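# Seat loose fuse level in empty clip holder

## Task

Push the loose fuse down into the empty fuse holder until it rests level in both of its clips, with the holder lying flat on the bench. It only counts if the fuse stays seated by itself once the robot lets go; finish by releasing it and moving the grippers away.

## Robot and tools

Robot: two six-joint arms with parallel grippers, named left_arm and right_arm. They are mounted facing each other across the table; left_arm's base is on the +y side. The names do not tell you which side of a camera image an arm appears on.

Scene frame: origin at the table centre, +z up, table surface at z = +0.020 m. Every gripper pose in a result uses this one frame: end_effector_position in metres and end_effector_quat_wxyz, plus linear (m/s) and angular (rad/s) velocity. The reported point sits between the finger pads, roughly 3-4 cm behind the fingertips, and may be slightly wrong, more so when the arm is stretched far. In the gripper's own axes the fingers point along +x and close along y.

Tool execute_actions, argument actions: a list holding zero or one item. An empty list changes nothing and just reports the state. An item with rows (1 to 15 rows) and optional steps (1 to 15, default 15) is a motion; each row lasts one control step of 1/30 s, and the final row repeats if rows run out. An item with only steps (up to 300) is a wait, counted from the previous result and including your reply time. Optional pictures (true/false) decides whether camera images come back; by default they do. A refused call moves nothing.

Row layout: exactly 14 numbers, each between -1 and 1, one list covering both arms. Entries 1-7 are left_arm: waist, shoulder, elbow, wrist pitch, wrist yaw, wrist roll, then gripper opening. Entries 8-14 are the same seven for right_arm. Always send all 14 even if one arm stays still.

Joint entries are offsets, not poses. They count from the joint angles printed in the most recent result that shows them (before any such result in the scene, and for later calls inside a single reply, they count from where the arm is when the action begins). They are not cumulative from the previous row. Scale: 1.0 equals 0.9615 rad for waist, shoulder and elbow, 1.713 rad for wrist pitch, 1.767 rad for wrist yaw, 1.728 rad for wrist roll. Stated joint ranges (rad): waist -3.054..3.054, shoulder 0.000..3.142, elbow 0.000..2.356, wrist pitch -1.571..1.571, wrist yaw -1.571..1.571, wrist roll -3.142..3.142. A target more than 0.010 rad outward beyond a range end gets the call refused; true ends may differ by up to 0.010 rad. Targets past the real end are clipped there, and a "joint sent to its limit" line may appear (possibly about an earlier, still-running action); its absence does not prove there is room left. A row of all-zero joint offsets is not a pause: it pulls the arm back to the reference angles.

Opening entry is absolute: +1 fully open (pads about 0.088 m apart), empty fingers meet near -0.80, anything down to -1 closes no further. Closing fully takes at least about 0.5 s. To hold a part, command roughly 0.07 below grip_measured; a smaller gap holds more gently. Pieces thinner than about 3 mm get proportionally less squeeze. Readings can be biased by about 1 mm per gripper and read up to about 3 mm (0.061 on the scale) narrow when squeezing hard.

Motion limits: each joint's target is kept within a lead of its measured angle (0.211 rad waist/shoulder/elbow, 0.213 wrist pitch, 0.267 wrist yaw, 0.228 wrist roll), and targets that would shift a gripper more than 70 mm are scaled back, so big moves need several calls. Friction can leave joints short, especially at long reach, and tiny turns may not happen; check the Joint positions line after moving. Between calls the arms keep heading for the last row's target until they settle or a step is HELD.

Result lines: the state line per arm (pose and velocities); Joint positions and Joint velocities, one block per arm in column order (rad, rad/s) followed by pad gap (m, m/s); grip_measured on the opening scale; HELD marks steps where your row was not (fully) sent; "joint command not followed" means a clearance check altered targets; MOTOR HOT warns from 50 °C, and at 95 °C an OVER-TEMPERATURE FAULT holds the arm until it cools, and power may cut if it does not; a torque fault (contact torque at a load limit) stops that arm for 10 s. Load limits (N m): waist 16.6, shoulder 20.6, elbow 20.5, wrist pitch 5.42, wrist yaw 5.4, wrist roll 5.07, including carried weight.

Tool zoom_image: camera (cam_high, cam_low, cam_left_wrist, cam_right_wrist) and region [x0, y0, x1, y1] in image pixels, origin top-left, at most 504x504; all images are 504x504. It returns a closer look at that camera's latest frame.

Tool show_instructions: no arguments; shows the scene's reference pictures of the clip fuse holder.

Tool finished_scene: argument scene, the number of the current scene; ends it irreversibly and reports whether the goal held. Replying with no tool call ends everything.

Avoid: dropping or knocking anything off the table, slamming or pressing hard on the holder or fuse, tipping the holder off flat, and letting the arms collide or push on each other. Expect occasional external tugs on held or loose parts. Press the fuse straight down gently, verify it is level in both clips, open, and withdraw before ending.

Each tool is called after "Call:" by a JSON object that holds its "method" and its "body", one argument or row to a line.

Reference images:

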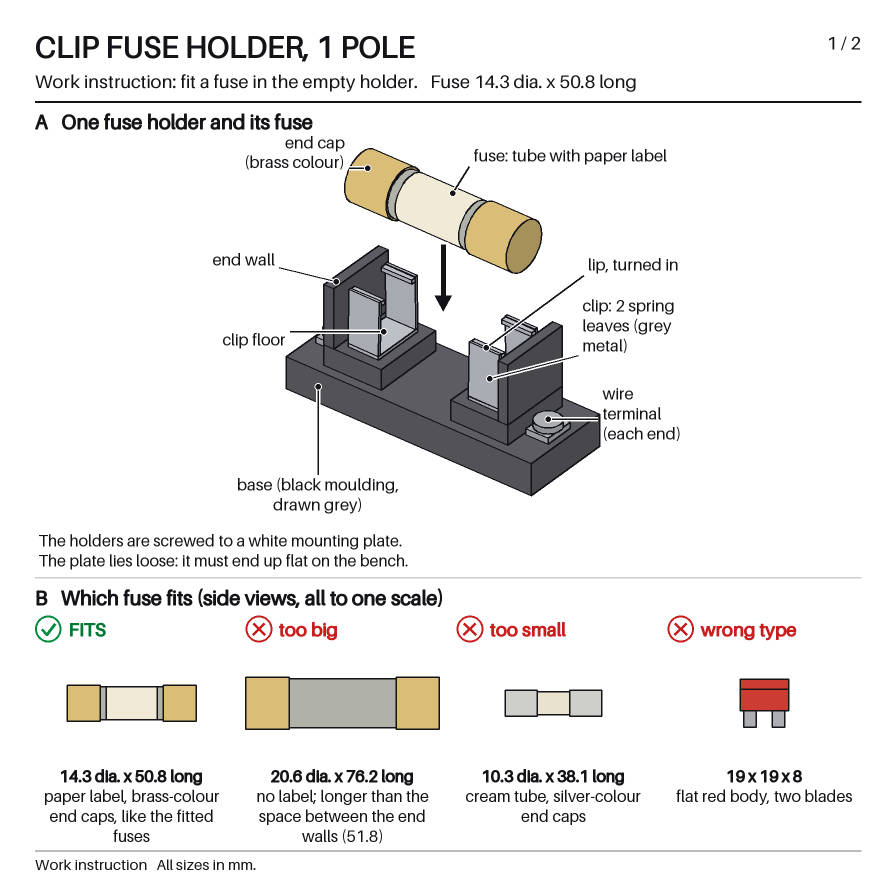

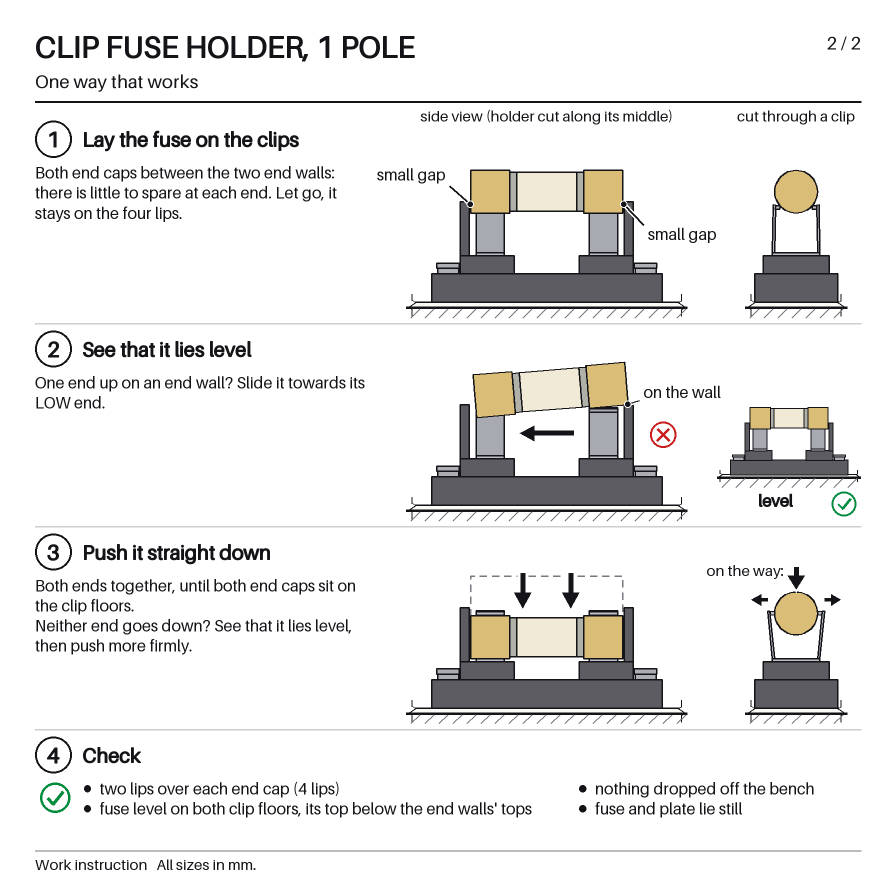

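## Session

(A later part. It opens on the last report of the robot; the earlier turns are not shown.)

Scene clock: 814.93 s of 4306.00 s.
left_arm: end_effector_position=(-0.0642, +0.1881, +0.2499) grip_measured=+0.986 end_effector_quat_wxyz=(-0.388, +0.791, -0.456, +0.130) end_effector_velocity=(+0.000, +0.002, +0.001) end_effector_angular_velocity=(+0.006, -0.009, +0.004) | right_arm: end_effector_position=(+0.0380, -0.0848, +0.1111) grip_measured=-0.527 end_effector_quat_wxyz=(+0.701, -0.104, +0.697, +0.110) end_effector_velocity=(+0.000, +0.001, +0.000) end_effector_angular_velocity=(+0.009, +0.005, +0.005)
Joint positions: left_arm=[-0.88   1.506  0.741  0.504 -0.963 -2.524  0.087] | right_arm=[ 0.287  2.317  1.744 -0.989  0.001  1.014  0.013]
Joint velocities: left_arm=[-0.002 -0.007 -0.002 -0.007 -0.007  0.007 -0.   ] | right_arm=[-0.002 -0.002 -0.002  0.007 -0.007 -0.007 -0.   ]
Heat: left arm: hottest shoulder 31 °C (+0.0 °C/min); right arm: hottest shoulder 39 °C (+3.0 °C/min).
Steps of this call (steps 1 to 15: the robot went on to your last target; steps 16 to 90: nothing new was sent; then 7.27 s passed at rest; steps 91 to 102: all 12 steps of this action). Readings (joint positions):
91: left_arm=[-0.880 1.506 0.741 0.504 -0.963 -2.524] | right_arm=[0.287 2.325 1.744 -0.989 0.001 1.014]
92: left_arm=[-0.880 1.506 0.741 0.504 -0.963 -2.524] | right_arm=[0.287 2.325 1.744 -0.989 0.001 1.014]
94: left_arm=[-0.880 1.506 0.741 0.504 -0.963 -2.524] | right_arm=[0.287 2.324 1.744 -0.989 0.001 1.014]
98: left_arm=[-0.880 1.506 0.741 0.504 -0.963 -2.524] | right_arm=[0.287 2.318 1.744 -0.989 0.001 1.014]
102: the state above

Call:
{"method": "execute_actions", "body": {
  "actions": [
    {"rows": [[0,0,0,0,0,0,1, 0,0,0,0,0,0,-0.3],[0,0,0,0,0,0,1, 0,0,0,0,0,0,0.0],[0,0,0,0,0,0,1, 0,0,0,0,0,0,0.3],[0,0,0,0,0,0,1, 0,0,0,0,0,0,0.6],[0,0,0,0,0,0,1, 0,0,0,0,0,0,0.6],[0,0,0,0,0,0,1, 0,0,0,0,0,0,0.6],[0,0,0,0,0,0,1, 0,0,0,0,0,0,0.6],[0,0,0,0,0,0,1, 0,0,0,0,0,0,0.6],[0,0,0,0,0,0,1, 0,0.008,-0.007,0.002,0,0,0.6],[0,0,0,0,0,0,1, 0,0.014,-0.012,0.007,0,0,0.6],[0,0,0,0,0,0,1, 0,0.021,-0.017,0.013,0,0,0.6],[0,0,0,0,0,0,1, 0,0.029,-0.023,0.02,0,0,0.6],[0,0,0,0,0,0,1, 0,0.037,-0.029,0.028,0,0,0.6],[0,0,0,0,0,0,1, 0,0.045,-0.035,0.035,0,0,0.6],[0,0,0,0,0,0,1, 0,0.0521,-0.0401,0.0419,0,0,0.6]], "steps": 15}
  ],
  "pictures": false
}}

Call:
{"method": "execute_actions", "body": {
  "actions": [
    {"steps": 12}
  ]
}}

Scene clock: 838.63 s of 4306.00 s.
left_arm: end_effector_position=(-0.0642, +0.1881, +0.2499) grip_measured=+0.986 end_effector_quat_wxyz=(-0.388, +0.791, -0.456, +0.130) end_effector_velocity=(+0.002, +0.003, -0.000) end_effector_angular_velocity=(+0.009, -0.014, +0.018) | right_arm: end_effector_position=(+0.0388, -0.0816, +0.1004) grip_measured=+0.587 end_effector_quat_wxyz=(+0.702, -0.100, +0.696, +0.114) end_effector_velocity=(-0.003, -0.011, -0.122) end_effector_angular_velocity=(-0.081, +0.029, -0.010)
Joint positions: left_arm=[-0.88   1.506  0.741  0.504 -0.963 -2.524  0.087] | right_arm=[ 0.287  2.334  1.73  -0.944  0.001  1.014  0.068]
Joint velocities: left_arm=[-0.002 -0.002 -0.002 -0.007 -0.022  0.007 -0.   ] | right_arm=[-0.002  0.208 -0.149  0.271 -0.007  0.007  0.006]
Heat: left arm: hottest shoulder 31 °C (+0.0 °C/min); right arm: hottest shoulder 46 °C (+11.1 °C/min).
Steps of this call (steps 1 to 15: the robot went on to your last target; steps 16 to 90: nothing new was sent; then 20.20 s passed at rest; steps 91 to 105: all 15 steps of this action). Readings (joint positions):
91: left_arm=[-0.880 1.506 0.741 0.504 -0.963 -2.524] | right_arm=[0.287 2.317 1.744 -0.989 0.001 1.014]
92: left_arm=[-0.880 1.506 0.741 0.504 -0.963 -2.524] | right_arm=[0.287 2.317 1.744 -0.989 0.001 1.014]
94: left_arm=[-0.880 1.506 0.741 0.504 -0.963 -2.524] | right_arm=[0.287 2.317 1.744 -0.989 0.001 1.014]
98: left_arm=[-0.880 1.506 0.741 0.504 -0.963 -2.524] | right_arm=[0.287 2.317 1.744 -0.989 0.001 1.014]
105: the state above

Scene clock: 839.03 s of 4306.00 s.
left_arm: end_effector_position=(-0.0642, +0.1881, +0.2499) grip_measured=+0.986 end_effector_quat_wxyz=(-0.388, +0.791, -0.456, +0.130) end_effector_velocity=(-0.002, +0.000, -0.001) end_effector_angular_velocity=(+0.012, -0.007, -0.011) | right_arm: end_effector_position=(+0.0379, -0.0851, +0.0843) grip_measured=+0.597 end_effector_quat_wxyz=(+0.699, -0.106, +0.699, +0.107) end_effector_velocity=(-0.000, -0.009, +0.000) end_effector_angular_velocity=(-0.034, +0.016, -0.015)
Joint positions: left_arm=[-0.88   1.506  0.741  0.504 -0.963 -2.524  0.087] | right_arm=[ 0.287  2.362  1.712 -0.918  0.001  1.014  0.068]
Joint velocities: left_arm=[-0.002 -0.002 -0.002 -0.007  0.007  0.007  0.   ] | right_arm=[-0.007 -0.002 -0.002 -0.037 -0.007  0.007  0.   ]
Heat: left arm: hottest shoulder 31 °C (+0.0 °C/min); right arm: hottest shoulder 46 °C (+11.0 °C/min).
Steps of this call (steps 1 to 12: the robot went on to your last target). Readings (joint positions):
1: left_arm=[-0.880 1.506 0.741 0.504 -0.963 -2.524] | right_arm=[0.287 2.341 1.725 -0.936 0.001 1.014]
2: left_arm=[-0.880 1.506 0.741 0.504 -0.963 -2.524] | right_arm=[0.287 2.348 1.722 -0.931 0.001 1.014]
4: left_arm=[-0.880 1.506 0.741 0.504 -0.963 -2.524] | right_arm=[0.287 2.358 1.715 -0.926 0.001 1.014]
8: left_arm=[-0.880 1.506 0.741 0.504 -0.963 -2.524] | right_arm=[0.287 2.362 1.712 -0.920 0.001 1.014]
12: the state above

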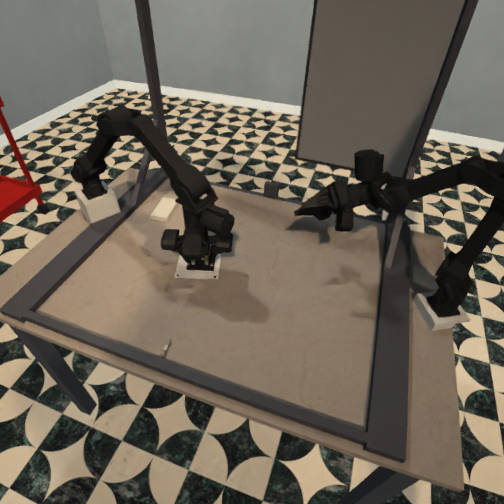

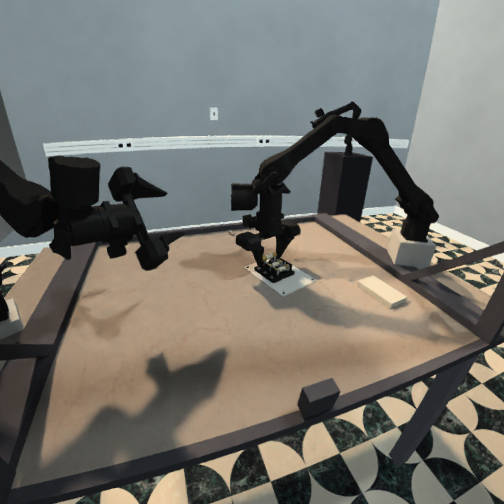

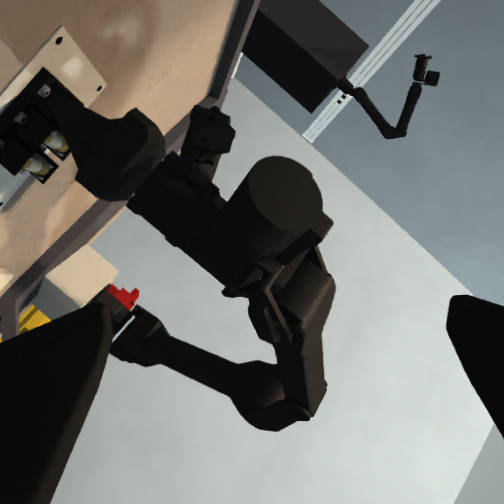

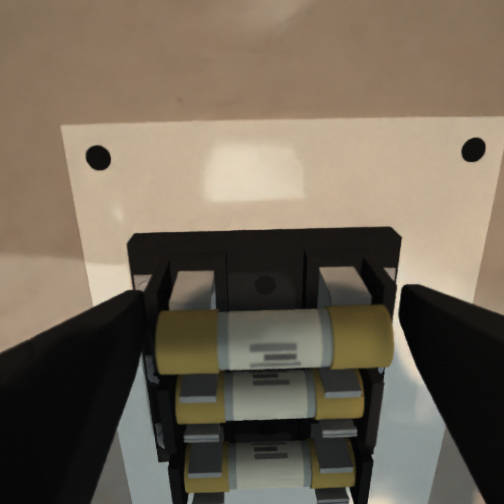

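Call:
{"method": "execute_actions", "body": {
  "actions": [
    {"rows": [[0,0,0,0,0,0,1, 0,0,0,0,0,0,0.56],[0,0,0,0,0,0,1, 0,0,0,0,0,0,0.52],[0,0,0,0,0,0,1, 0,0,0,0,0,0,0.49],[0,0,0,0,0,0,1, 0,0,0,0,0,0,0.46],[0,0,0,0,0,0,1, 0,0,0,0,0,0,0.44],[0,0,0,0,0,0,1, 0,0,0,0,0,0,0.42],[0,0,0,0,0,0,1, 0,0,0,0,0,0,0.4],[0,0,0,0,0,0,1, 0,0,0,0,0,0,0.38],[0,0,0,0,0,0,1, 0,0,0,0,0,0,0.36],[0,0,0,0,0,0,1, 0,0,0,0,0,0,0.34],[0,0,0,0,0,0,1, 0,0,0,0,0,0,0.32]], "steps": 15}
  ],
  "pictures": false
}}

Scene clock: 879.80 s of 4306.00 s.
left_arm: end_effector_position=(-0.0642, +0.1881, +0.2499) grip_measured=+0.986 end_effector_quat_wxyz=(-0.388, +0.791, -0.456, +0.130) end_effector_velocity=(-0.001, +0.001, +0.000) end_effector_angular_velocity=(+0.007, -0.005, -0.011) | right_arm: end_effector_position=(+0.0379, -0.0848, +0.0843) grip_measured=+0.358 end_effector_quat_wxyz=(+0.700, -0.106, +0.698, +0.108) end_effector_velocity=(-0.001, -0.002, +0.000) end_effector_angular_velocity=(-0.005, +0.009, +0.005)
Joint positions: left_arm=[-0.88   1.506  0.741  0.504 -0.963 -2.524  0.087] | right_arm=[ 0.287  2.362  1.712 -0.917  0.     1.014  0.057]
Joint velocities: left_arm=[-0.002 -0.007 -0.002 -0.007  0.007  0.007 -0.   ] | right_arm=[-0.002 -0.002 -0.002 -0.007 -0.007 -0.007 -0.   ]
Heat: left arm: hottest shoulder 32 °C (+1.0 °C/min); right arm: hottest shoulder 48 °C (+8.0 °C/min).
Steps of this call (steps 1 to 30: the robot went on to your last target; steps 31 to 90: nothing new was sent; then 37.27 s passed at rest; steps 91 to 105: all 15 steps of this action). Readings (joint positions):
91: left_arm=[-0.880 1.506 0.741 0.504 -0.963 -2.524] | right_arm=[0.287 2.362 1.712 -0.918 0.001 1.014]
92: left_arm=[-0.880 1.506 0.741 0.504 -0.963 -2.524] | right_arm=[0.287 2.362 1.712 -0.918 0.001 1.014]
94: left_arm=[-0.880 1.506 0.741 0.504 -0.963 -2.524] | right_arm=[0.287 2.362 1.712 -0.918 0.001 1.014]
98: left_arm=[-0.880 1.506 0.741 0.504 -0.963 -2.524] | right_arm=[0.287 2.362 1.712 -0.918 0.001 1.014]
105: the state above

Call:
{"method": "execute_actions", "body": {
  "actions": []
}}

Scene clock: 915.27 s of 4306.00 s.
left_arm: end_effector_position=(-0.0642, +0.1881, +0.2499) grip_measured=+0.986 end_effector_quat_wxyz=(-0.388, +0.791, -0.456, +0.130) end_effector_velocity=(-0.002, +0.001, +0.001) end_effector_angular_velocity=(-0.002, +0.003, +0.001) | right_arm: end_effector_position=(+0.0379, -0.0848, +0.0843) grip_measured=+0.358 end_effector_quat_wxyz=(+0.700, -0.106, +0.698, +0.108) end_effector_velocity=(+0.004, -0.003, +0.000) end_effector_angular_velocity=(-0.013, -0.019, -0.010)
Joint positions: left_arm=[-0.88   1.506  0.741  0.504 -0.963 -2.524  0.087] | right_arm=[ 0.287  2.362  1.712 -0.917  0.     1.014  0.057]
Joint velocities: left_arm=[-0.007 -0.002  0.002 -0.007 -0.007 -0.007  0.   ] | right_arm=[-0.002 -0.002 -0.002 -0.007  0.022  0.007  0.   ]
Heat: left arm: hottest shoulder 32 °C (+0.0 °C/min); right arm: hottest shoulder 50 °C (+3.0 °C/min). Fold the right arm in close to its base before you think long.
MOTOR HOT: a motor of the right arm reached 50 °C. Now the hottest motor of the right arm, joint 2 (shoulder), reports 50 °C. The temperature limit of the motors' drives, at which the controller stops that arm, is 95 °C. To cool a motor, set the load down, stop pushing, or move to a pose that needs little force.
Steps of this call (steps 1 to 15: the robot went on to your last target; steps 16 to 90: nothing new was sent; then 32.47 s passed at rest). Readings (joint positions):
1: left_arm=[-0.880 1.506 0.741 0.504 -0.963 -2.524] | right_arm=[0.287 2.362 1.712 -0.917 0.000 1.014]
2: left_arm=[-0.880 1.506 0.741 0.504 -0.963 -2.524] | right_arm=[0.287 2.362 1.712 -0.917 0.000 1.014]
4: left_arm=[-0.880 1.506 0.741 0.504 -0.963 -2.524] | right_arm=[0.287 2.362 1.712 -0.917 0.000 1.014]
8: left_arm=[-0.880 1.506 0.741 0.504 -0.963 -2.524] | right_arm=[0.287 2.362 1.712 -0.917 0.000 1.014]
90: the state above
All arms were judged still, so your last target was given up. Only a new action makes them travel on or press farther. Fingers that are still opening or closing keep moving.

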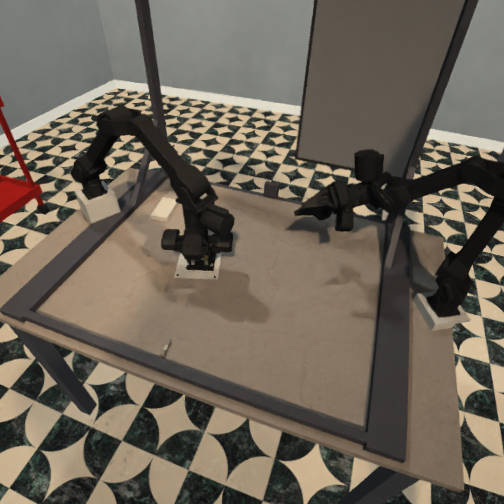

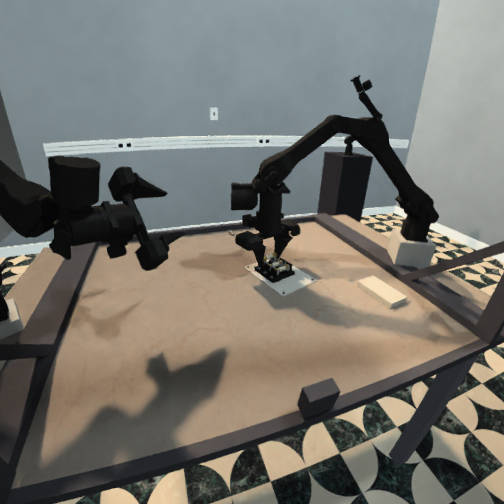

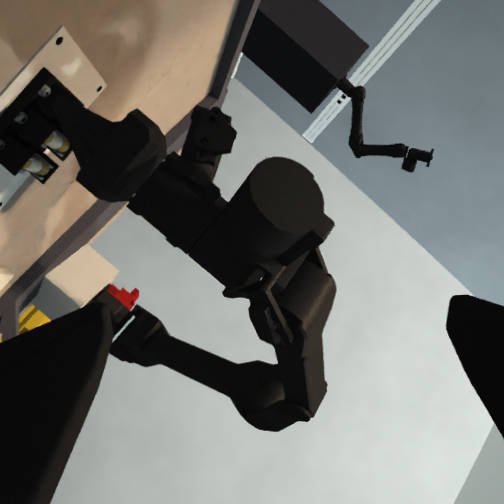

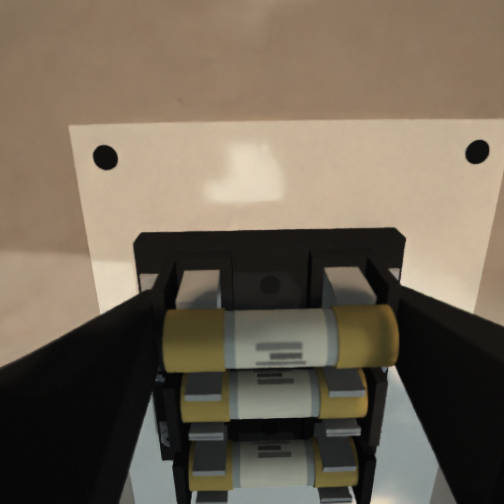

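Call:
{"method": "execute_actions", "body": {
  "actions": [
    {"rows":[[0,0,0,0,0,0,1,-0.002,-0.014,-0.018,0.004,0,0,0.32],[0,0,0,0,0,0,1,-0.004,-0.022,-0.034,0.008,0,0,0.32],[0,0,0,0,0,0,1,-0.006,-0.031,-0.050,0.012,0,0,0.32],[0,0,0,0,0,0,1,-0.008,-0.040,-0.067,0.016,0,0,0.32],[0,0,0,0,0,0,1,-0.010,-0.049,-0.084,0.020,0,0,0.32],[0,0,0,0,0,0,1,-0.012,-0.058,-0.101,0.025,0,0,0.32],[0,0,0,0,0,0,1,-0.014,-0.068,-0.118,0.029,0,0,0.32],[0,0,0,0,0,0,1,-0.016,-0.077,-0.135,0.033,0,0,0.32],[0,0,0,0,0,0,1,-0.018,-0.086,-0.152,0.037,0,0,0.32],[0,0,0,0,0,0,1,-0.020,-0.096,-0.169,0.041,0,0,0.32],[0,0,0,0,0,0,1,-0.022,-0.105,-0.186,0.045,0,0,0.32],[0,0,0,0,0,0,1,-0.024,-0.115,-0.202,0.049,0,0,0.32]],"steps":15}
  ]
}}

Scene clock: 941.33 s of 4306.00 s.
left_arm: end_effector_position=(-0.0642, +0.1881, +0.2499) grip_measured=+0.986 end_effector_quat_wxyz=(-0.388, +0.791, -0.456, +0.130) end_effector_velocity=(+0.000, +0.002, +0.001) end_effector_angular_velocity=(-0.011, +0.015, +0.008) | right_arm: end_effector_position=(+0.0385, -0.1128, +0.0833) grip_measured=+0.358 end_effector_quat_wxyz=(+0.700, -0.100, +0.700, +0.101) end_effector_velocity=(+0.009, -0.022, +0.001) end_effector_angular_velocity=(+0.019, -0.013, -0.039)
Joint positions: left_arm=[-0.88   1.506  0.741  0.504 -0.963 -2.524  0.087] | right_arm=[ 0.268  2.269  1.54  -0.839  0.     1.014  0.057]
Joint velocities: left_arm=[-0.002 -0.007 -0.002 -0.007 -0.007 -0.022  0.   ] | right_arm=[-0.032 -0.081 -0.139  0.081  0.007  0.007 -0.   ]
Heat: left arm: hottest shoulder 32 °C (+0.0 °C/min); right arm: hottest shoulder 51 °C (+3.0 °C/min). Fold the right arm in close to its base before you think long.
MOTOR HOT: still on. Now the hottest motor of the right arm, joint 2 (shoulder), reports 51 °C; a drive's own limit is 95 °C.
Steps of this call (steps 1 to 90: nothing new was sent; then 22.57 s passed at rest; steps 91 to 105: all 15 steps of this action). Readings (joint positions):
91: left_arm=[-0.880 1.506 0.741 0.504 -0.963 -2.524] | right_arm=[0.287 2.362 1.711 -0.916 0.000 1.014]
92: left_arm=[-0.880 1.506 0.741 0.504 -0.963 -2.524] | right_arm=[0.287 2.361 1.708 -0.913 0.000 1.014]
94: left_arm=[-0.880 1.506 0.741 0.504 -0.963 -2.524] | right_arm=[0.287 2.351 1.691 -0.900 0.001 1.014]
98: left_arm=[-0.880 1.506 0.741 0.504 -0.963 -2.524] | right_arm=[0.282 2.320 1.633 -0.878 0.001 1.014]
105: the state above

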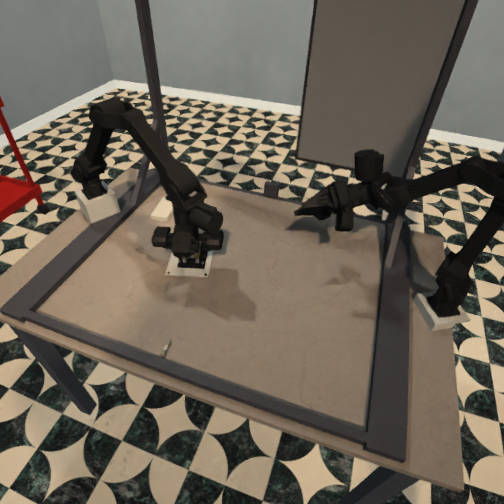

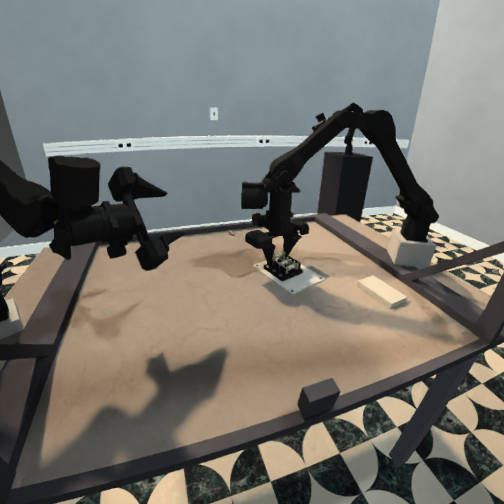

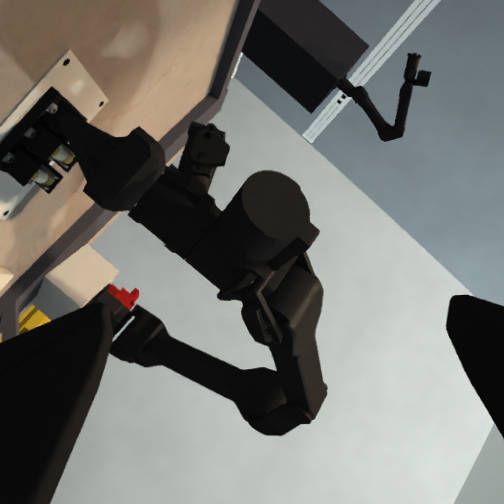

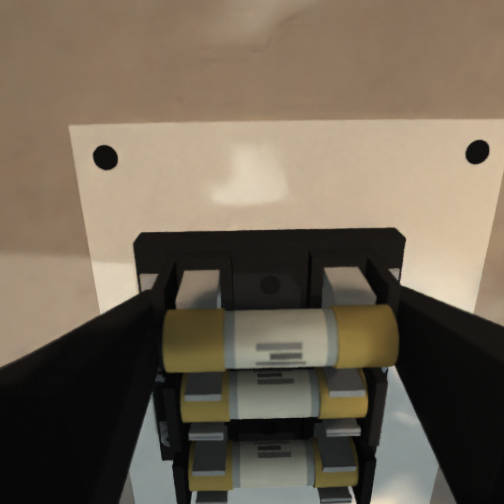

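Call:
{"method": "execute_actions", "body": {
  "actions": [
    {"rows":[[0,0,0,0,0,0,1,-0.007,-0.028,-0.040,0.008,0,0,0.32],[0,0,0,0,0,0,1,-0.010,-0.042,-0.064,0.014,0,0,0.32],[0,0,0,0,0,0,1,-0.013,-0.056,-0.089,0.020,0,0,0.32],[0,0,0,0,0,0,1,-0.016,-0.070,-0.114,0.026,0,0,0.32],[0,0,0,0,0,0,1,-0.019,-0.084,-0.139,0.032,0,0,0.32],[0,0,0,0,0,0,1,-0.022,-0.098,-0.164,0.038,0,0,0.32],[0,0,0,0,0,0,1,-0.025,-0.112,-0.188,0.044,0,0,0.32],[0,0,0,0,0,0,1,-0.028,-0.126,-0.212,0.049,0,0,0.32],[0,0,0,0,0,0,1,-0.031,-0.139,-0.234,0.054,0,0,0.32],[0,0,0,0,0,0,1,-0.034,-0.152,-0.256,0.059,0,0,0.32],[0,0,0,0,0,0,1,-0.037,-0.165,-0.278,0.064,0,0,0.32],[0,0,0,0,0,0,1,-0.040,-0.178,-0.300,0.070,0,0,0.32],[0,0,0,0,0,0,1,-0.043,-0.191,-0.322,0.075,0,0,0.32],[0,0,0,0,0,0,1,-0.046,-0.203,-0.343,0.080,0,0,0.32],[0,0,0,0,0,0,1,-0.049,-0.215,-0.364,0.085,0,0,0.32]],"steps":15}
  ],
  "pictures": false
}}

Call:
{"method": "execute_actions", "body": {
  "actions": [
    {"steps":20}
  ]
}}

Scene clock: 960.80 s of 4306.00 s.
left_arm: end_effector_position=(-0.0642, +0.1881, +0.2499) grip_measured=+0.986 end_effector_quat_wxyz=(-0.388, +0.791, -0.456, +0.130) end_effector_velocity=(-0.002, +0.002, -0.001) end_effector_angular_velocity=(+0.010, -0.011, -0.001) | right_arm: end_effector_position=(+0.0371, -0.1666, +0.0819) grip_measured=+0.358 end_effector_quat_wxyz=(+0.702, -0.087, +0.701, +0.088) end_effector_velocity=(-0.007, -0.127, -0.003) end_effector_angular_velocity=(-0.019, +0.014, -0.068)
Joint positions: left_arm=[-0.88   1.506  0.741  0.504 -0.963 -2.524  0.087] | right_arm=[ 0.232  2.103  1.251 -0.716  0.     1.014  0.057]
Joint velocities: left_arm=[-0.007 -0.002 -0.002 -0.007 -0.007  0.007 -0.   ] | right_arm=[-0.09  -0.364 -0.613  0.227 -0.007 -0.022 -0.   ]
Heat: left arm: hottest shoulder 32 °C (+0.0 °C/min); right arm: hottest shoulder 53 °C (+4.0 °C/min). Fold the right arm in close to its base before you think long.
MOTOR HOT: still on. Now the hottest motor of the right arm, joint 2 (shoulder), reports 53 °C; a drive's own limit is 95 °C.
Steps of this call (steps 1 to 30: the robot went on to your last target; steps 31 to 90: nothing new was sent; then 15.97 s passed at rest; steps 91 to 105: all 15 steps of this action). Readings (joint positions):
91: left_arm=[-0.880 1.506 0.741 0.504 -0.963 -2.524] | right_arm=[0.267 2.261 1.527 -0.831 0.000 1.014]
92: left_arm=[-0.880 1.506 0.741 0.504 -0.963 -2.524] | right_arm=[0.267 2.256 1.519 -0.824 0.000 1.014]
94: left_arm=[-0.880 1.506 0.741 0.504 -0.963 -2.524] | right_arm=[0.264 2.239 1.489 -0.810 0.000 1.014]
98: left_arm=[-0.880 1.506 0.741 0.504 -0.963 -2.524] | right_arm=[0.253 2.191 1.401 -0.779 0.000 1.014]
105: the state above

Scene clock: 961.47 s of 4306.00 s.
left_arm: end_effector_position=(-0.0642, +0.1881, +0.2499) grip_measured=+0.986 end_effector_quat_wxyz=(-0.388, +0.791, -0.456, +0.130) end_effector_velocity=(-0.001, +0.001, +0.000) end_effector_angular_velocity=(-0.001, +0.007, -0.008) | right_arm: end_effector_position=(+0.0367, -0.1766, +0.0817) grip_measured=+0.358 end_effector_quat_wxyz=(+0.703, -0.084, +0.701, +0.086) end_effector_velocity=(-0.002, +0.002, +0.002) end_effector_angular_velocity=(+0.018, +0.017, +0.005)
Joint positions: left_arm=[-0.88   1.506  0.741  0.504 -0.963 -2.524  0.087] | right_arm=[ 0.224  2.073  1.2   -0.694  0.     1.014  0.057]
Joint velocities: left_arm=[-0.002 -0.007 -0.002 -0.007  0.007 -0.007 -0.   ] | right_arm=[-0.002 -0.007 -0.002  0.007 -0.022 -0.007 -0.   ]
Heat: left arm: hottest shoulder 32 °C (+0.0 °C/min); right arm: hottest shoulder 53 °C (+4.0 °C/min). Fold the right arm in close to its base before you think long.
MOTOR HOT: still on. Now the hottest motor of the right arm, joint 2 (shoulder), reports 53 °C; a drive's own limit is 95 °C.
Steps of this call (steps 1 to 20: the robot went on to your last target). Readings (joint positions):
1: left_arm=[-0.880 1.506 0.741 0.504 -0.963 -2.524] | right_arm=[0.229 2.093 1.234 -0.711 0.000 1.014]
2: left_arm=[-0.880 1.506 0.741 0.504 -0.963 -2.524] | right_arm=[0.227 2.086 1.221 -0.707 0.000 1.014]
4: left_arm=[-0.880 1.506 0.741 0.504 -0.963 -2.524] | right_arm=[0.225 2.079 1.208 -0.700 0.000 1.014]
8: left_arm=[-0.880 1.506 0.741 0.504 -0.963 -2.524] | right_arm=[0.224 2.074 1.202 -0.696 0.000 1.014]
20: the state above

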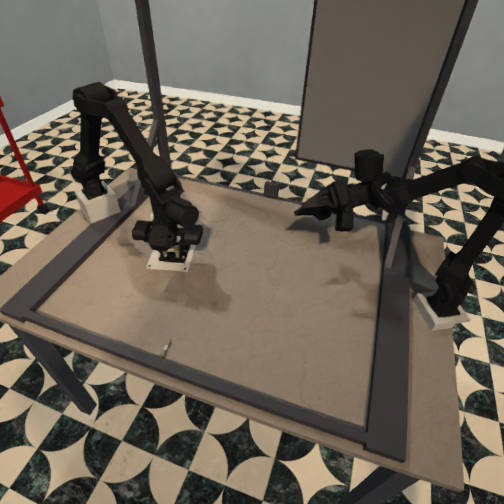

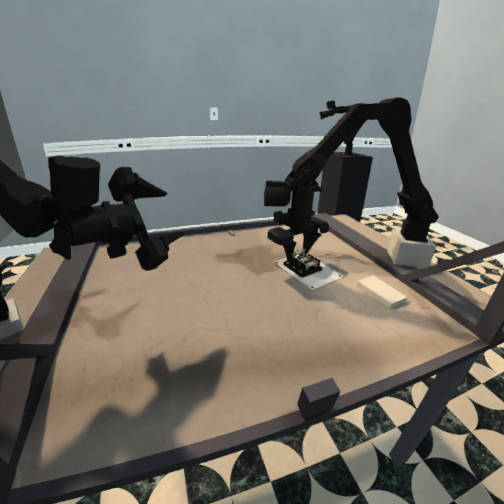

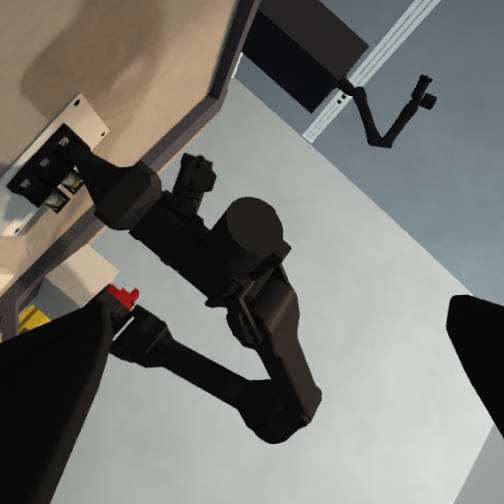

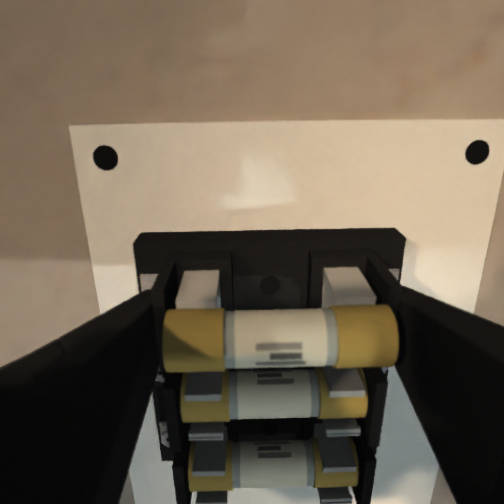

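Call:
{"method": "execute_actions", "body": {
  "actions": [
    {"rows":[[0,0,0,0,0,0,1,-0.009,-0.020,-0.026,0.004,0,0,0.32],[0,0,0,0,0,0,1,-0.019,-0.034,-0.049,0.009,0,0,0.32],[0,0,0,0,0,0,1,-0.028,-0.048,-0.071,0.013,0,0,0.32],[0,0,0,0,0,0,1,-0.038,-0.061,-0.092,0.017,0,0,0.32],[0,0,0,0,0,0,1,-0.047,-0.073,-0.112,0.022,0,0,0.32],[0,0,0,0,0,0,1,-0.057,-0.086,-0.133,0.026,0,0,0.32],[0,0,0,0,0,0,1,-0.066,-0.099,-0.153,0.031,0,0,0.32],[0,0,0,0,0,0,1,-0.076,-0.111,-0.173,0.035,0,0,0.32],[0,0,0,0,0,0,1,-0.085,-0.124,-0.192,0.038,0,0,0.32],[0,0,0,0,0,0,1,-0.095,-0.136,-0.211,0.042,0,0,0.32],[0,0,0,0,0,0,1,-0.104,-0.149,-0.230,0.046,0,0,0.32],[0,0,0,0,0,0,1,-0.114,-0.161,-0.249,0.050,0,0,0.32],[0,0,0,0,0,0,1,-0.123,-0.174,-0.268,0.053,0,0,0.32],[0,0,0,0,0,0,1,-0.133,-0.186,-0.288,0.057,0,0,0.32],[0,0,0,0,0,0,1,-0.142,-0.199,-0.307,0.061,0,0,0.32]],"steps":15}
  ],
  "pictures": false
}}

Call:
{"method": "execute_actions", "body": {
  "actions": [
    {"steps":20}
  ]
}}

Scene clock: 994.57 s of 4306.00 s.
left_arm: end_effector_position=(-0.0642, +0.1881, +0.2499) grip_measured=+0.986 end_effector_quat_wxyz=(-0.388, +0.791, -0.456, +0.130) end_effector_velocity=(+0.004, +0.002, +0.002) end_effector_angular_velocity=(-0.013, +0.004, +0.025) | right_arm: end_effector_position=(+0.0516, -0.2367, +0.0806) grip_measured=+0.358 end_effector_quat_wxyz=(+0.706, -0.046, +0.706, +0.047) end_effector_velocity=(+0.019, -0.145, -0.001) end_effector_angular_velocity=(-0.002, +0.025, -0.273)
Joint positions: left_arm=[-0.88   1.506  0.741  0.504 -0.963 -2.524  0.087] | right_arm=[ 0.114  1.923  0.96  -0.607 -0.001  1.014  0.057]
Joint velocities: left_arm=[ 0.002 -0.002 -0.002  0.007 -0.022 -0.007 -0.   ] | right_arm=[-0.266 -0.369 -0.549  0.168 -0.022  0.007 -0.   ]
Heat: left arm: hottest shoulder 32 °C (+0.0 °C/min); right arm: hottest shoulder 51 °C (+0.0 °C/min). Fold the right arm in close to its base before you think long.
MOTOR HOT: still on. Now the hottest motor of the right arm, joint 2 (shoulder), reports 51 °C; a drive's own limit is 95 °C.
Steps of this call (steps 1 to 15: the robot went on to your last target; steps 16 to 90: nothing new was sent; then 29.60 s passed at rest; steps 91 to 105: all 15 steps of this action). Readings (joint positions):
91: left_arm=[-0.880 1.506 0.741 0.504 -0.963 -2.524] | right_arm=[0.224 2.072 1.198 -0.692 0.000 1.014]
92: left_arm=[-0.880 1.506 0.741 0.504 -0.963 -2.524] | right_arm=[0.223 2.067 1.191 -0.687 0.000 1.014]
94: left_arm=[-0.880 1.506 0.741 0.504 -0.963 -2.524] | right_arm=[0.215 2.050 1.165 -0.675 -0.001 1.014]
98: left_arm=[-0.880 1.506 0.741 0.504 -0.963 -2.524] | right_arm=[0.180 2.006 1.090 -0.655 -0.001 1.014]
105: the state above

Scene clock: 995.23 s of 4306.00 s.
left_arm: end_effector_position=(-0.0642, +0.1881, +0.2499) grip_measured=+0.986 end_effector_quat_wxyz=(-0.388, +0.791, -0.456, +0.130) end_effector_velocity=(-0.001, +0.001, -0.004) end_effector_angular_velocity=(+0.009, +0.011, -0.006) | right_arm: end_effector_position=(+0.0533, -0.2487, +0.0803) grip_measured=+0.358 end_effector_quat_wxyz=(+0.706, -0.038, +0.706, +0.039) end_effector_velocity=(-0.004, -0.006, -0.001) end_effector_angular_velocity=(-0.021, +0.018, -0.010)
Joint positions: left_arm=[-0.88   1.506  0.741  0.504 -0.963 -2.524  0.087] | right_arm=[ 0.092  1.892  0.914 -0.591 -0.     1.014  0.057]
Joint velocities: left_arm=[-0.002 -0.002 -0.002 -0.022  0.007 -0.022 -0.   ] | right_arm=[-0.002 -0.002 -0.007 -0.022 -0.007  0.007  0.   ]
Heat: left arm: hottest shoulder 32 °C (+0.0 °C/min); right arm: hottest shoulder 51 °C (+0.0 °C/min). Fold the right arm in close to its base before you think long.
MOTOR HOT: still on. Now the hottest motor of the right arm, joint 2 (shoulder), reports 51 °C; a drive's own limit is 95 °C.
Steps of this call (steps 1 to 20: the robot went on to your last target). Readings (joint positions):
1: left_arm=[-0.880 1.506 0.741 0.504 -0.963 -2.524] | right_arm=[0.106 1.912 0.945 -0.603 -0.001 1.014]
2: left_arm=[-0.880 1.506 0.741 0.504 -0.963 -2.524] | right_arm=[0.099 1.905 0.933 -0.602 -0.000 1.014]
4: left_arm=[-0.880 1.506 0.741 0.504 -0.963 -2.524] | right_arm=[0.093 1.897 0.921 -0.597 -0.000 1.014]
8: left_arm=[-0.880 1.506 0.741 0.504 -0.963 -2.524] | right_arm=[0.092 1.893 0.916 -0.593 -0.000 1.014]
20: the state above

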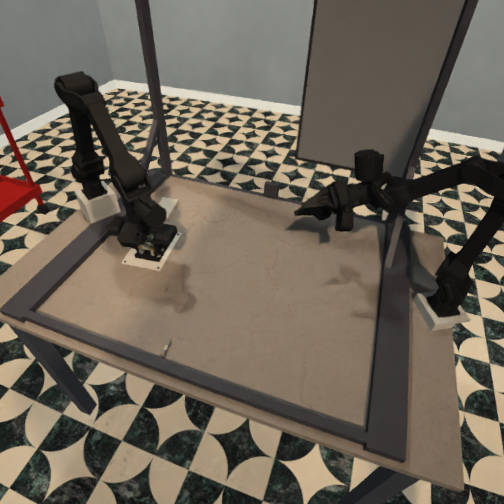

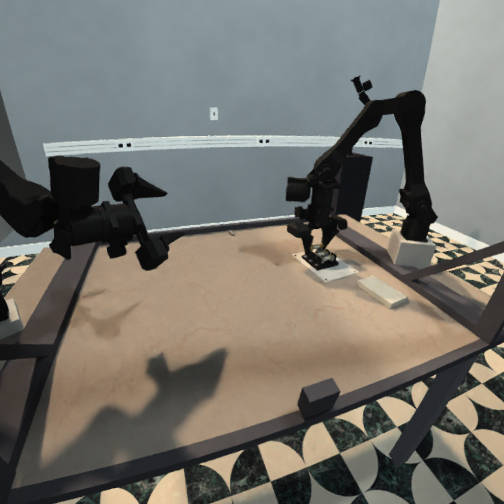

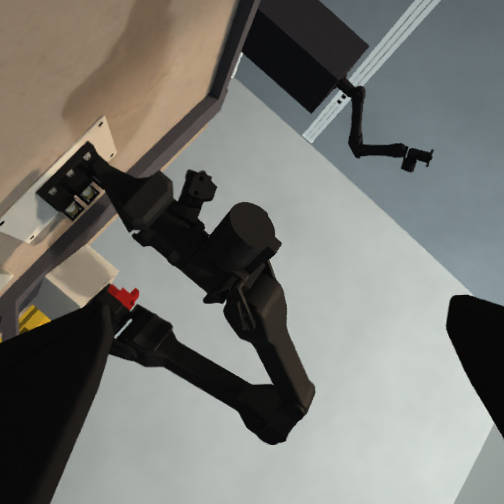

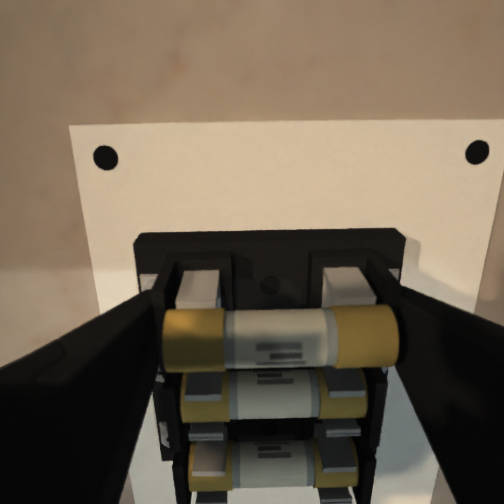

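Call:
{"method": "execute_actions", "body": {
  "actions": [
    {"rows":[[0,0,0,0,0,0,1,-0.010,-0.017,-0.020,0.002,0,0,0.32],[0,0,0,0,0,0,1,-0.020,-0.027,-0.034,0.004,0,0,0.32],[0,0,0,0,0,0,1,-0.030,-0.036,-0.046,0.006,0,0,0.32],[0,0,0,0,0,0,1,-0.041,-0.044,-0.058,0.009,0,0,0.32],[0,0,0,0,0,0,1,-0.051,-0.053,-0.070,0.011,0,0,0.32],[0,0,0,0,0,0,1,-0.061,-0.061,-0.082,0.013,0,0,0.32],[0,0,0,0,0,0,1,-0.071,-0.070,-0.094,0.015,0,0,0.32],[0,0,0,0,0,0,1,-0.081,-0.078,-0.106,0.017,0,0,0.32],[0,0,0,0,0,0,1,-0.091,-0.087,-0.118,0.019,0,0,0.32],[0,0,0,0,0,0,1,-0.101,-0.095,-0.130,0.021,0,0,0.32],[0,0,0,0,0,0,1,-0.111,-0.104,-0.142,0.022,0,0,0.32],[0,0,0,0,0,0,1,-0.122,-0.113,-0.154,0.024,0,0,0.32],[0,0,0,0,0,0,1,-0.132,-0.121,-0.166,0.026,0,0,0.32],[0,0,0,0,0,0,1,-0.142,-0.130,-0.177,0.028,0,0,0.32],[0,0,0,0,0,0,1,-0.152,-0.138,-0.189,0.0295,0,0,0.32]],"steps":15}
  ],
  "pictures": false
}}

Call:
{"method": "execute_actions", "body": {
  "actions": [
    {"steps":20}
  ]
}}

Scene clock: 1027.13 s of 4306.00 s.
left_arm: end_effector_position=(-0.0642, +0.1881, +0.2499) grip_measured=+0.986 end_effector_quat_wxyz=(-0.388, +0.791, -0.456, +0.130) end_effector_velocity=(+0.002, +0.003, -0.000) end_effector_angular_velocity=(+0.009, -0.014, +0.018) | right_arm: end_effector_position=(+0.0650, -0.2937, +0.0798) grip_measured=+0.358 end_effector_quat_wxyz=(+0.707, +0.003, +0.707, -0.003) end_effector_velocity=(+0.018, -0.109, -0.001) end_effector_angular_velocity=(-0.002, +0.010, -0.269)
Joint positions: left_arm=[-0.88   1.506  0.741  0.504 -0.963 -2.524  0.087] | right_arm=[-0.026  1.789  0.769 -0.55  -0.001  1.014  0.057]
Joint velocities: left_arm=[-0.002 -0.002 -0.002 -0.007 -0.022  0.007 -0.   ] | right_arm=[-0.291 -0.252 -0.339  0.081 -0.007 -0.022  0.   ]
Heat: left arm: hottest shoulder 32 °C (+0.0 °C/min); right arm: hottest shoulder 48 °C (-4.0 °C/min). Fold the right arm in close to its base before you think long.
MOTOR HOT: still on. Now the hottest motor of the right arm, joint 2 (shoulder), reports 48 °C; a drive's own limit is 95 °C.
Steps of this call (steps 1 to 15: the robot went on to your last target; steps 16 to 90: nothing new was sent; then 28.40 s passed at rest; steps 91 to 105: all 15 steps of this action). Readings (joint positions):
91: left_arm=[-0.880 1.506 0.741 0.504 -0.963 -2.524] | right_arm=[0.092 1.891 0.913 -0.590 -0.000 1.014]
92: left_arm=[-0.880 1.506 0.741 0.504 -0.963 -2.524] | right_arm=[0.090 1.888 0.909 -0.588 -0.000 1.014]
94: left_arm=[-0.880 1.506 0.741 0.504 -0.963 -2.524] | right_arm=[0.081 1.876 0.893 -0.582 -0.001 1.014]
98: left_arm=[-0.880 1.506 0.741 0.504 -0.963 -2.524] | right_arm=[0.043 1.847 0.849 -0.573 -0.001 1.014]
105: the state above

Scene clock: 1027.80 s of 4306.00 s.
left_arm: end_effector_position=(-0.0642, +0.1881, +0.2499) grip_measured=+0.986 end_effector_quat_wxyz=(-0.388, +0.791, -0.456, +0.130) end_effector_velocity=(-0.002, +0.002, +0.003) end_effector_angular_velocity=(-0.016, +0.009, +0.001) | right_arm: end_effector_position=(+0.0663, -0.3026, +0.0796) grip_measured=+0.358 end_effector_quat_wxyz=(+0.707, +0.011, +0.707, -0.011) end_effector_velocity=(-0.001, +0.002, +0.000) end_effector_angular_velocity=(+0.010, +0.002, +0.010)
Joint positions: left_arm=[-0.88   1.506  0.741  0.504 -0.963 -2.524  0.087] | right_arm=[-0.048  1.768  0.741 -0.543 -0.     1.014  0.057]
Joint velocities: left_arm=[-0.007 -0.007 -0.002  0.007 -0.007 -0.007 -0.   ] | right_arm=[ 0.002 -0.002 -0.002  0.007 -0.007 -0.007 -0.   ]
Heat: left arm: hottest shoulder 32 °C (+0.0 °C/min); right arm: hottest shoulder 48 °C (-4.0 °C/min). Fold the right arm in close to its base before you think long.
MOTOR HOT: still on. Now the hottest motor of the right arm, joint 2 (shoulder), reports 48 °C; a drive's own limit is 95 °C.
Steps of this call (steps 1 to 20: the robot went on to your last target). Readings (joint positions):
1: left_arm=[-0.880 1.506 0.741 0.504 -0.963 -2.524] | right_arm=[-0.035 1.782 0.760 -0.548 -0.001 1.014]
2: left_arm=[-0.880 1.506 0.741 0.504 -0.963 -2.524] | right_arm=[-0.042 1.778 0.753 -0.548 -0.001 1.014]
4: left_arm=[-0.880 1.506 0.741 0.504 -0.963 -2.524] | right_arm=[-0.048 1.773 0.745 -0.547 -0.000 1.014]
8: left_arm=[-0.880 1.506 0.741 0.504 -0.963 -2.524] | right_arm=[-0.048 1.769 0.742 -0.544 -0.000 1.014]
20: the state above

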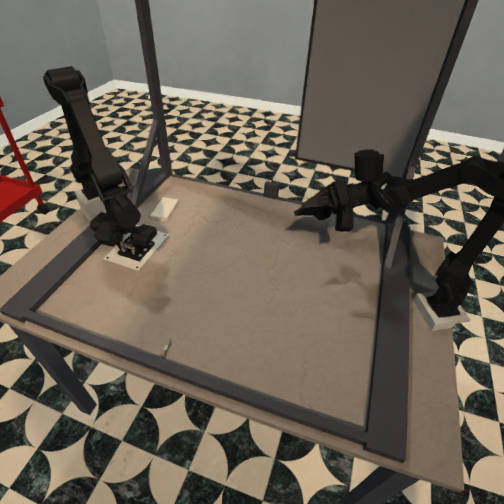

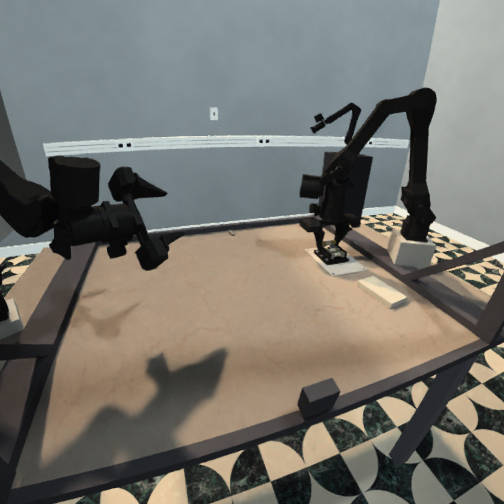

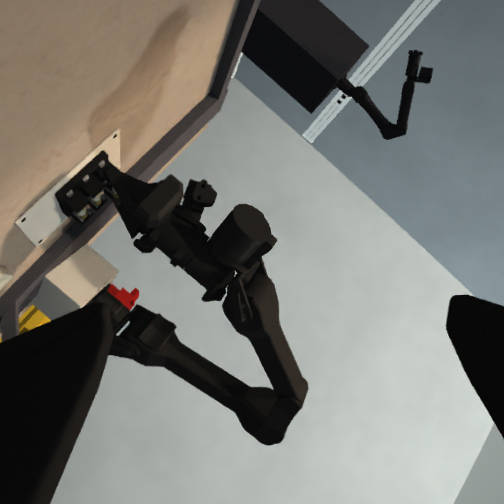

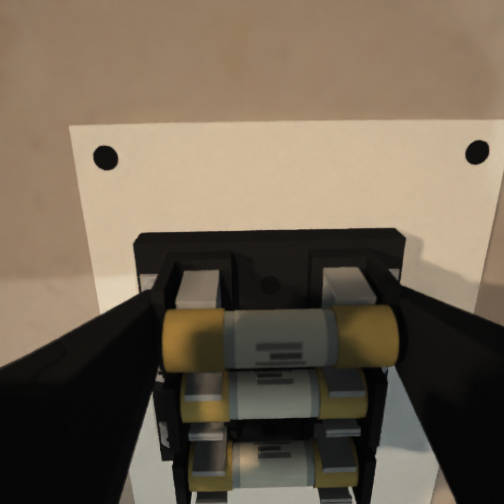

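Call:
{"method": "execute_actions", "body": {
  "actions": [
    {"rows":[[0,0,0,0,0,0,1,0,0,0,0,0,0,0.42],[0,0,0,0,0,0,1,0,0,0,0,0,0,0.5],[0,0,0,0,0,0,1,0,0,0,0,0,0,0.6],[0,0,0,0,0,0,1,0,-0.005,0.004,0,0,0,0.6],[0,0,0,0,0,0,1,0,-0.010,0.008,-0.001,0,0,0.6],[0,0,0,0,0,0,1,0,-0.018,0.012,-0.008,0,0,0.6],[0,0,0,0,0,0,1,0,-0.027,0.017,-0.016,0,0,0.6],[0,0,0,0,0,0,1,0,-0.035,0.021,-0.023,0,0,0.6],[0,0,0,0,0,0,1,0,-0.044,0.026,-0.031,0,0,0.6],[0,0,0,0,0,0,1,0,-0.052,0.031,-0.038,0,0,0.6],[0,0,0,0,0,0,1,0,-0.061,0.036,-0.046,0,0,0.6],[0,0,0,0,0,0,1,0,-0.069,0.041,-0.053,0,0,0.6],[0,0,0,0,0,0,1,0,-0.078,0.046,-0.061,0,0,0.6],[0,0,0,0,0,0,1,0,-0.086,0.051,-0.068,0,0,0.6],[0,0,0,0,0,0,1,0,-0.094,0.055,-0.075,0,0,0.6]],"steps":15}
  ],
  "pictures": false
}}

Call:
{"method": "execute_actions", "body": {
  "actions": [
    {"steps":20}
  ]
}}

Scene clock: 1049.67 s of 4306.00 s.
left_arm: end_effector_position=(-0.0642, +0.1881, +0.2499) grip_measured=+0.986 end_effector_quat_wxyz=(-0.388, +0.791, -0.456, +0.130) end_effector_velocity=(-0.001, +0.001, +0.000) end_effector_angular_velocity=(-0.001, +0.007, -0.008) | right_arm: end_effector_position=(+0.0662, -0.3028, +0.1000) grip_measured=+0.596 end_effector_quat_wxyz=(+0.707, +0.011, +0.707, -0.011) end_effector_velocity=(+0.001, +0.007, +0.084) end_effector_angular_velocity=(+0.047, -0.005, +0.020)
Joint positions: left_arm=[-0.88   1.506  0.741  0.504 -0.963 -2.524  0.087] | right_arm=[-0.048  1.706  0.774 -0.639 -0.     1.014  0.068]
Joint velocities: left_arm=[-0.002 -0.007 -0.002 -0.007  0.007 -0.007 -0.   ] | right_arm=[-0.002 -0.247  0.139 -0.344 -0.022 -0.022  0.001]
Heat: left arm: hottest shoulder 32 °C (+0.0 °C/min); right arm: hottest shoulder 45 °C (-6.1 °C/min).
MOTOR HOT: cleared. Now the hottest motor of the right arm, joint 2 (shoulder), reports 45 °C.
Steps of this call (steps 1 to 15: the robot went on to your last target; steps 16 to 90: nothing new was sent; then 18.37 s passed at rest; steps 91 to 105: all 15 steps of this action). Readings (joint positions):
91: left_arm=[-0.880 1.506 0.741 0.504 -0.963 -2.524] | right_arm=[-0.048 1.768 0.741 -0.543 -0.000 1.014]
92: left_arm=[-0.880 1.506 0.741 0.504 -0.963 -2.524] | right_arm=[-0.048 1.768 0.741 -0.543 -0.000 1.014]
94: left_arm=[-0.880 1.506 0.741 0.504 -0.963 -2.524] | right_arm=[-0.048 1.768 0.741 -0.543 -0.000 1.014]
98: left_arm=[-0.880 1.506 0.741 0.504 -0.963 -2.524] | right_arm=[-0.048 1.761 0.743 -0.560 -0.000 1.014]
105: the state above

Scene clock: 1050.33 s of 4306.00 s.
left_arm: end_effector_position=(-0.0642, +0.1881, +0.2499) grip_measured=+0.986 end_effector_quat_wxyz=(-0.388, +0.791, -0.456, +0.130) end_effector_velocity=(+0.001, +0.002, -0.007) end_effector_angular_velocity=(+0.025, -0.008, +0.006) | right_arm: end_effector_position=(+0.0660, -0.3031, +0.1067) grip_measured=+0.597 end_effector_quat_wxyz=(+0.707, +0.011, +0.707, -0.011) end_effector_velocity=(-0.006, -0.006, +0.000) end_effector_angular_velocity=(-0.026, +0.026, -0.005)
Joint positions: left_arm=[-0.88   1.506  0.741  0.504 -0.963 -2.524  0.087] | right_arm=[-0.048  1.687  0.785 -0.67  -0.     1.014  0.068]
Joint velocities: left_arm=[-0.002  0.002 -0.007 -0.022 -0.007 -0.007 -0.   ] | right_arm=[ 0.002 -0.002 -0.002 -0.037 -0.007  0.007 -0.   ]
Heat: left arm: hottest shoulder 32 °C (+0.0 °C/min); right arm: hottest shoulder 45 °C (-6.0 °C/min).
Steps of this call (steps 1 to 20: the robot went on to your last target). Readings (joint positions):
1: left_arm=[-0.880 1.506 0.741 0.504 -0.963 -2.524] | right_arm=[-0.048 1.699 0.778 -0.649 -0.000 1.014]
2: left_arm=[-0.880 1.506 0.741 0.504 -0.963 -2.524] | right_arm=[-0.048 1.693 0.781 -0.655 -0.000 1.014]
4: left_arm=[-0.880 1.506 0.741 0.504 -0.963 -2.524] | right_arm=[-0.048 1.688 0.785 -0.662 -0.000 1.014]
8: left_arm=[-0.880 1.506 0.741 0.504 -0.963 -2.524] | right_arm=[-0.048 1.687 0.785 -0.669 -0.000 1.014]
20: the state above

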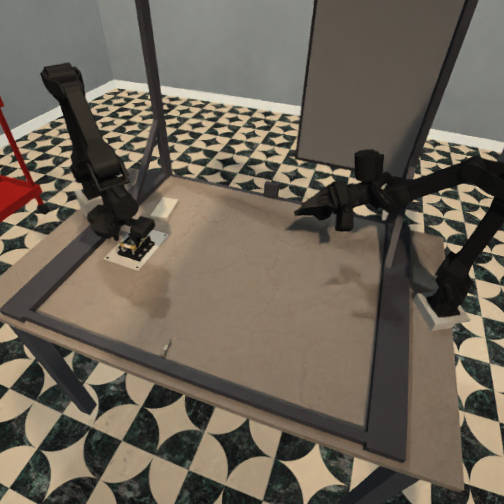

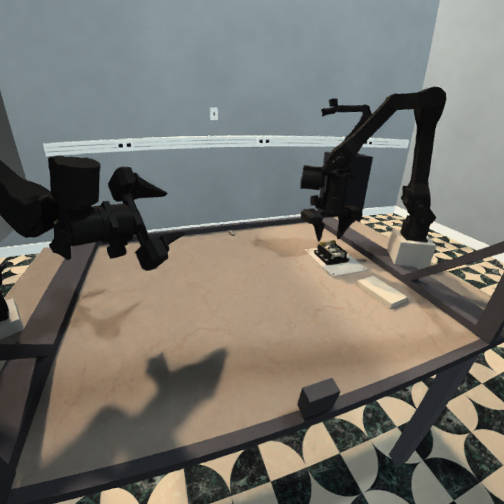

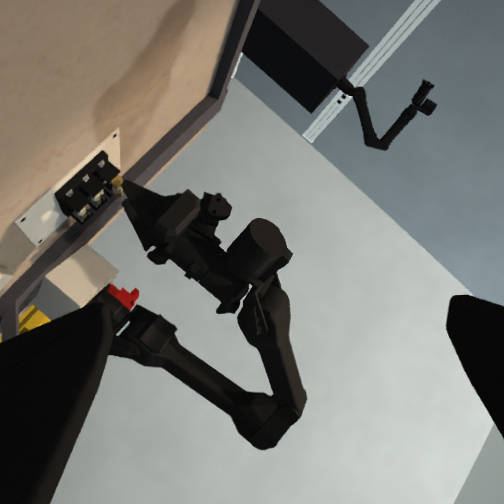

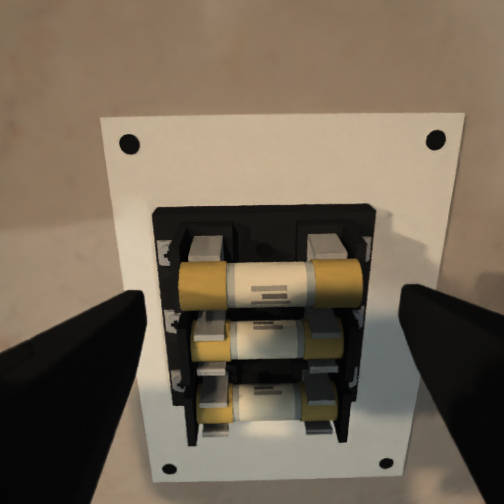

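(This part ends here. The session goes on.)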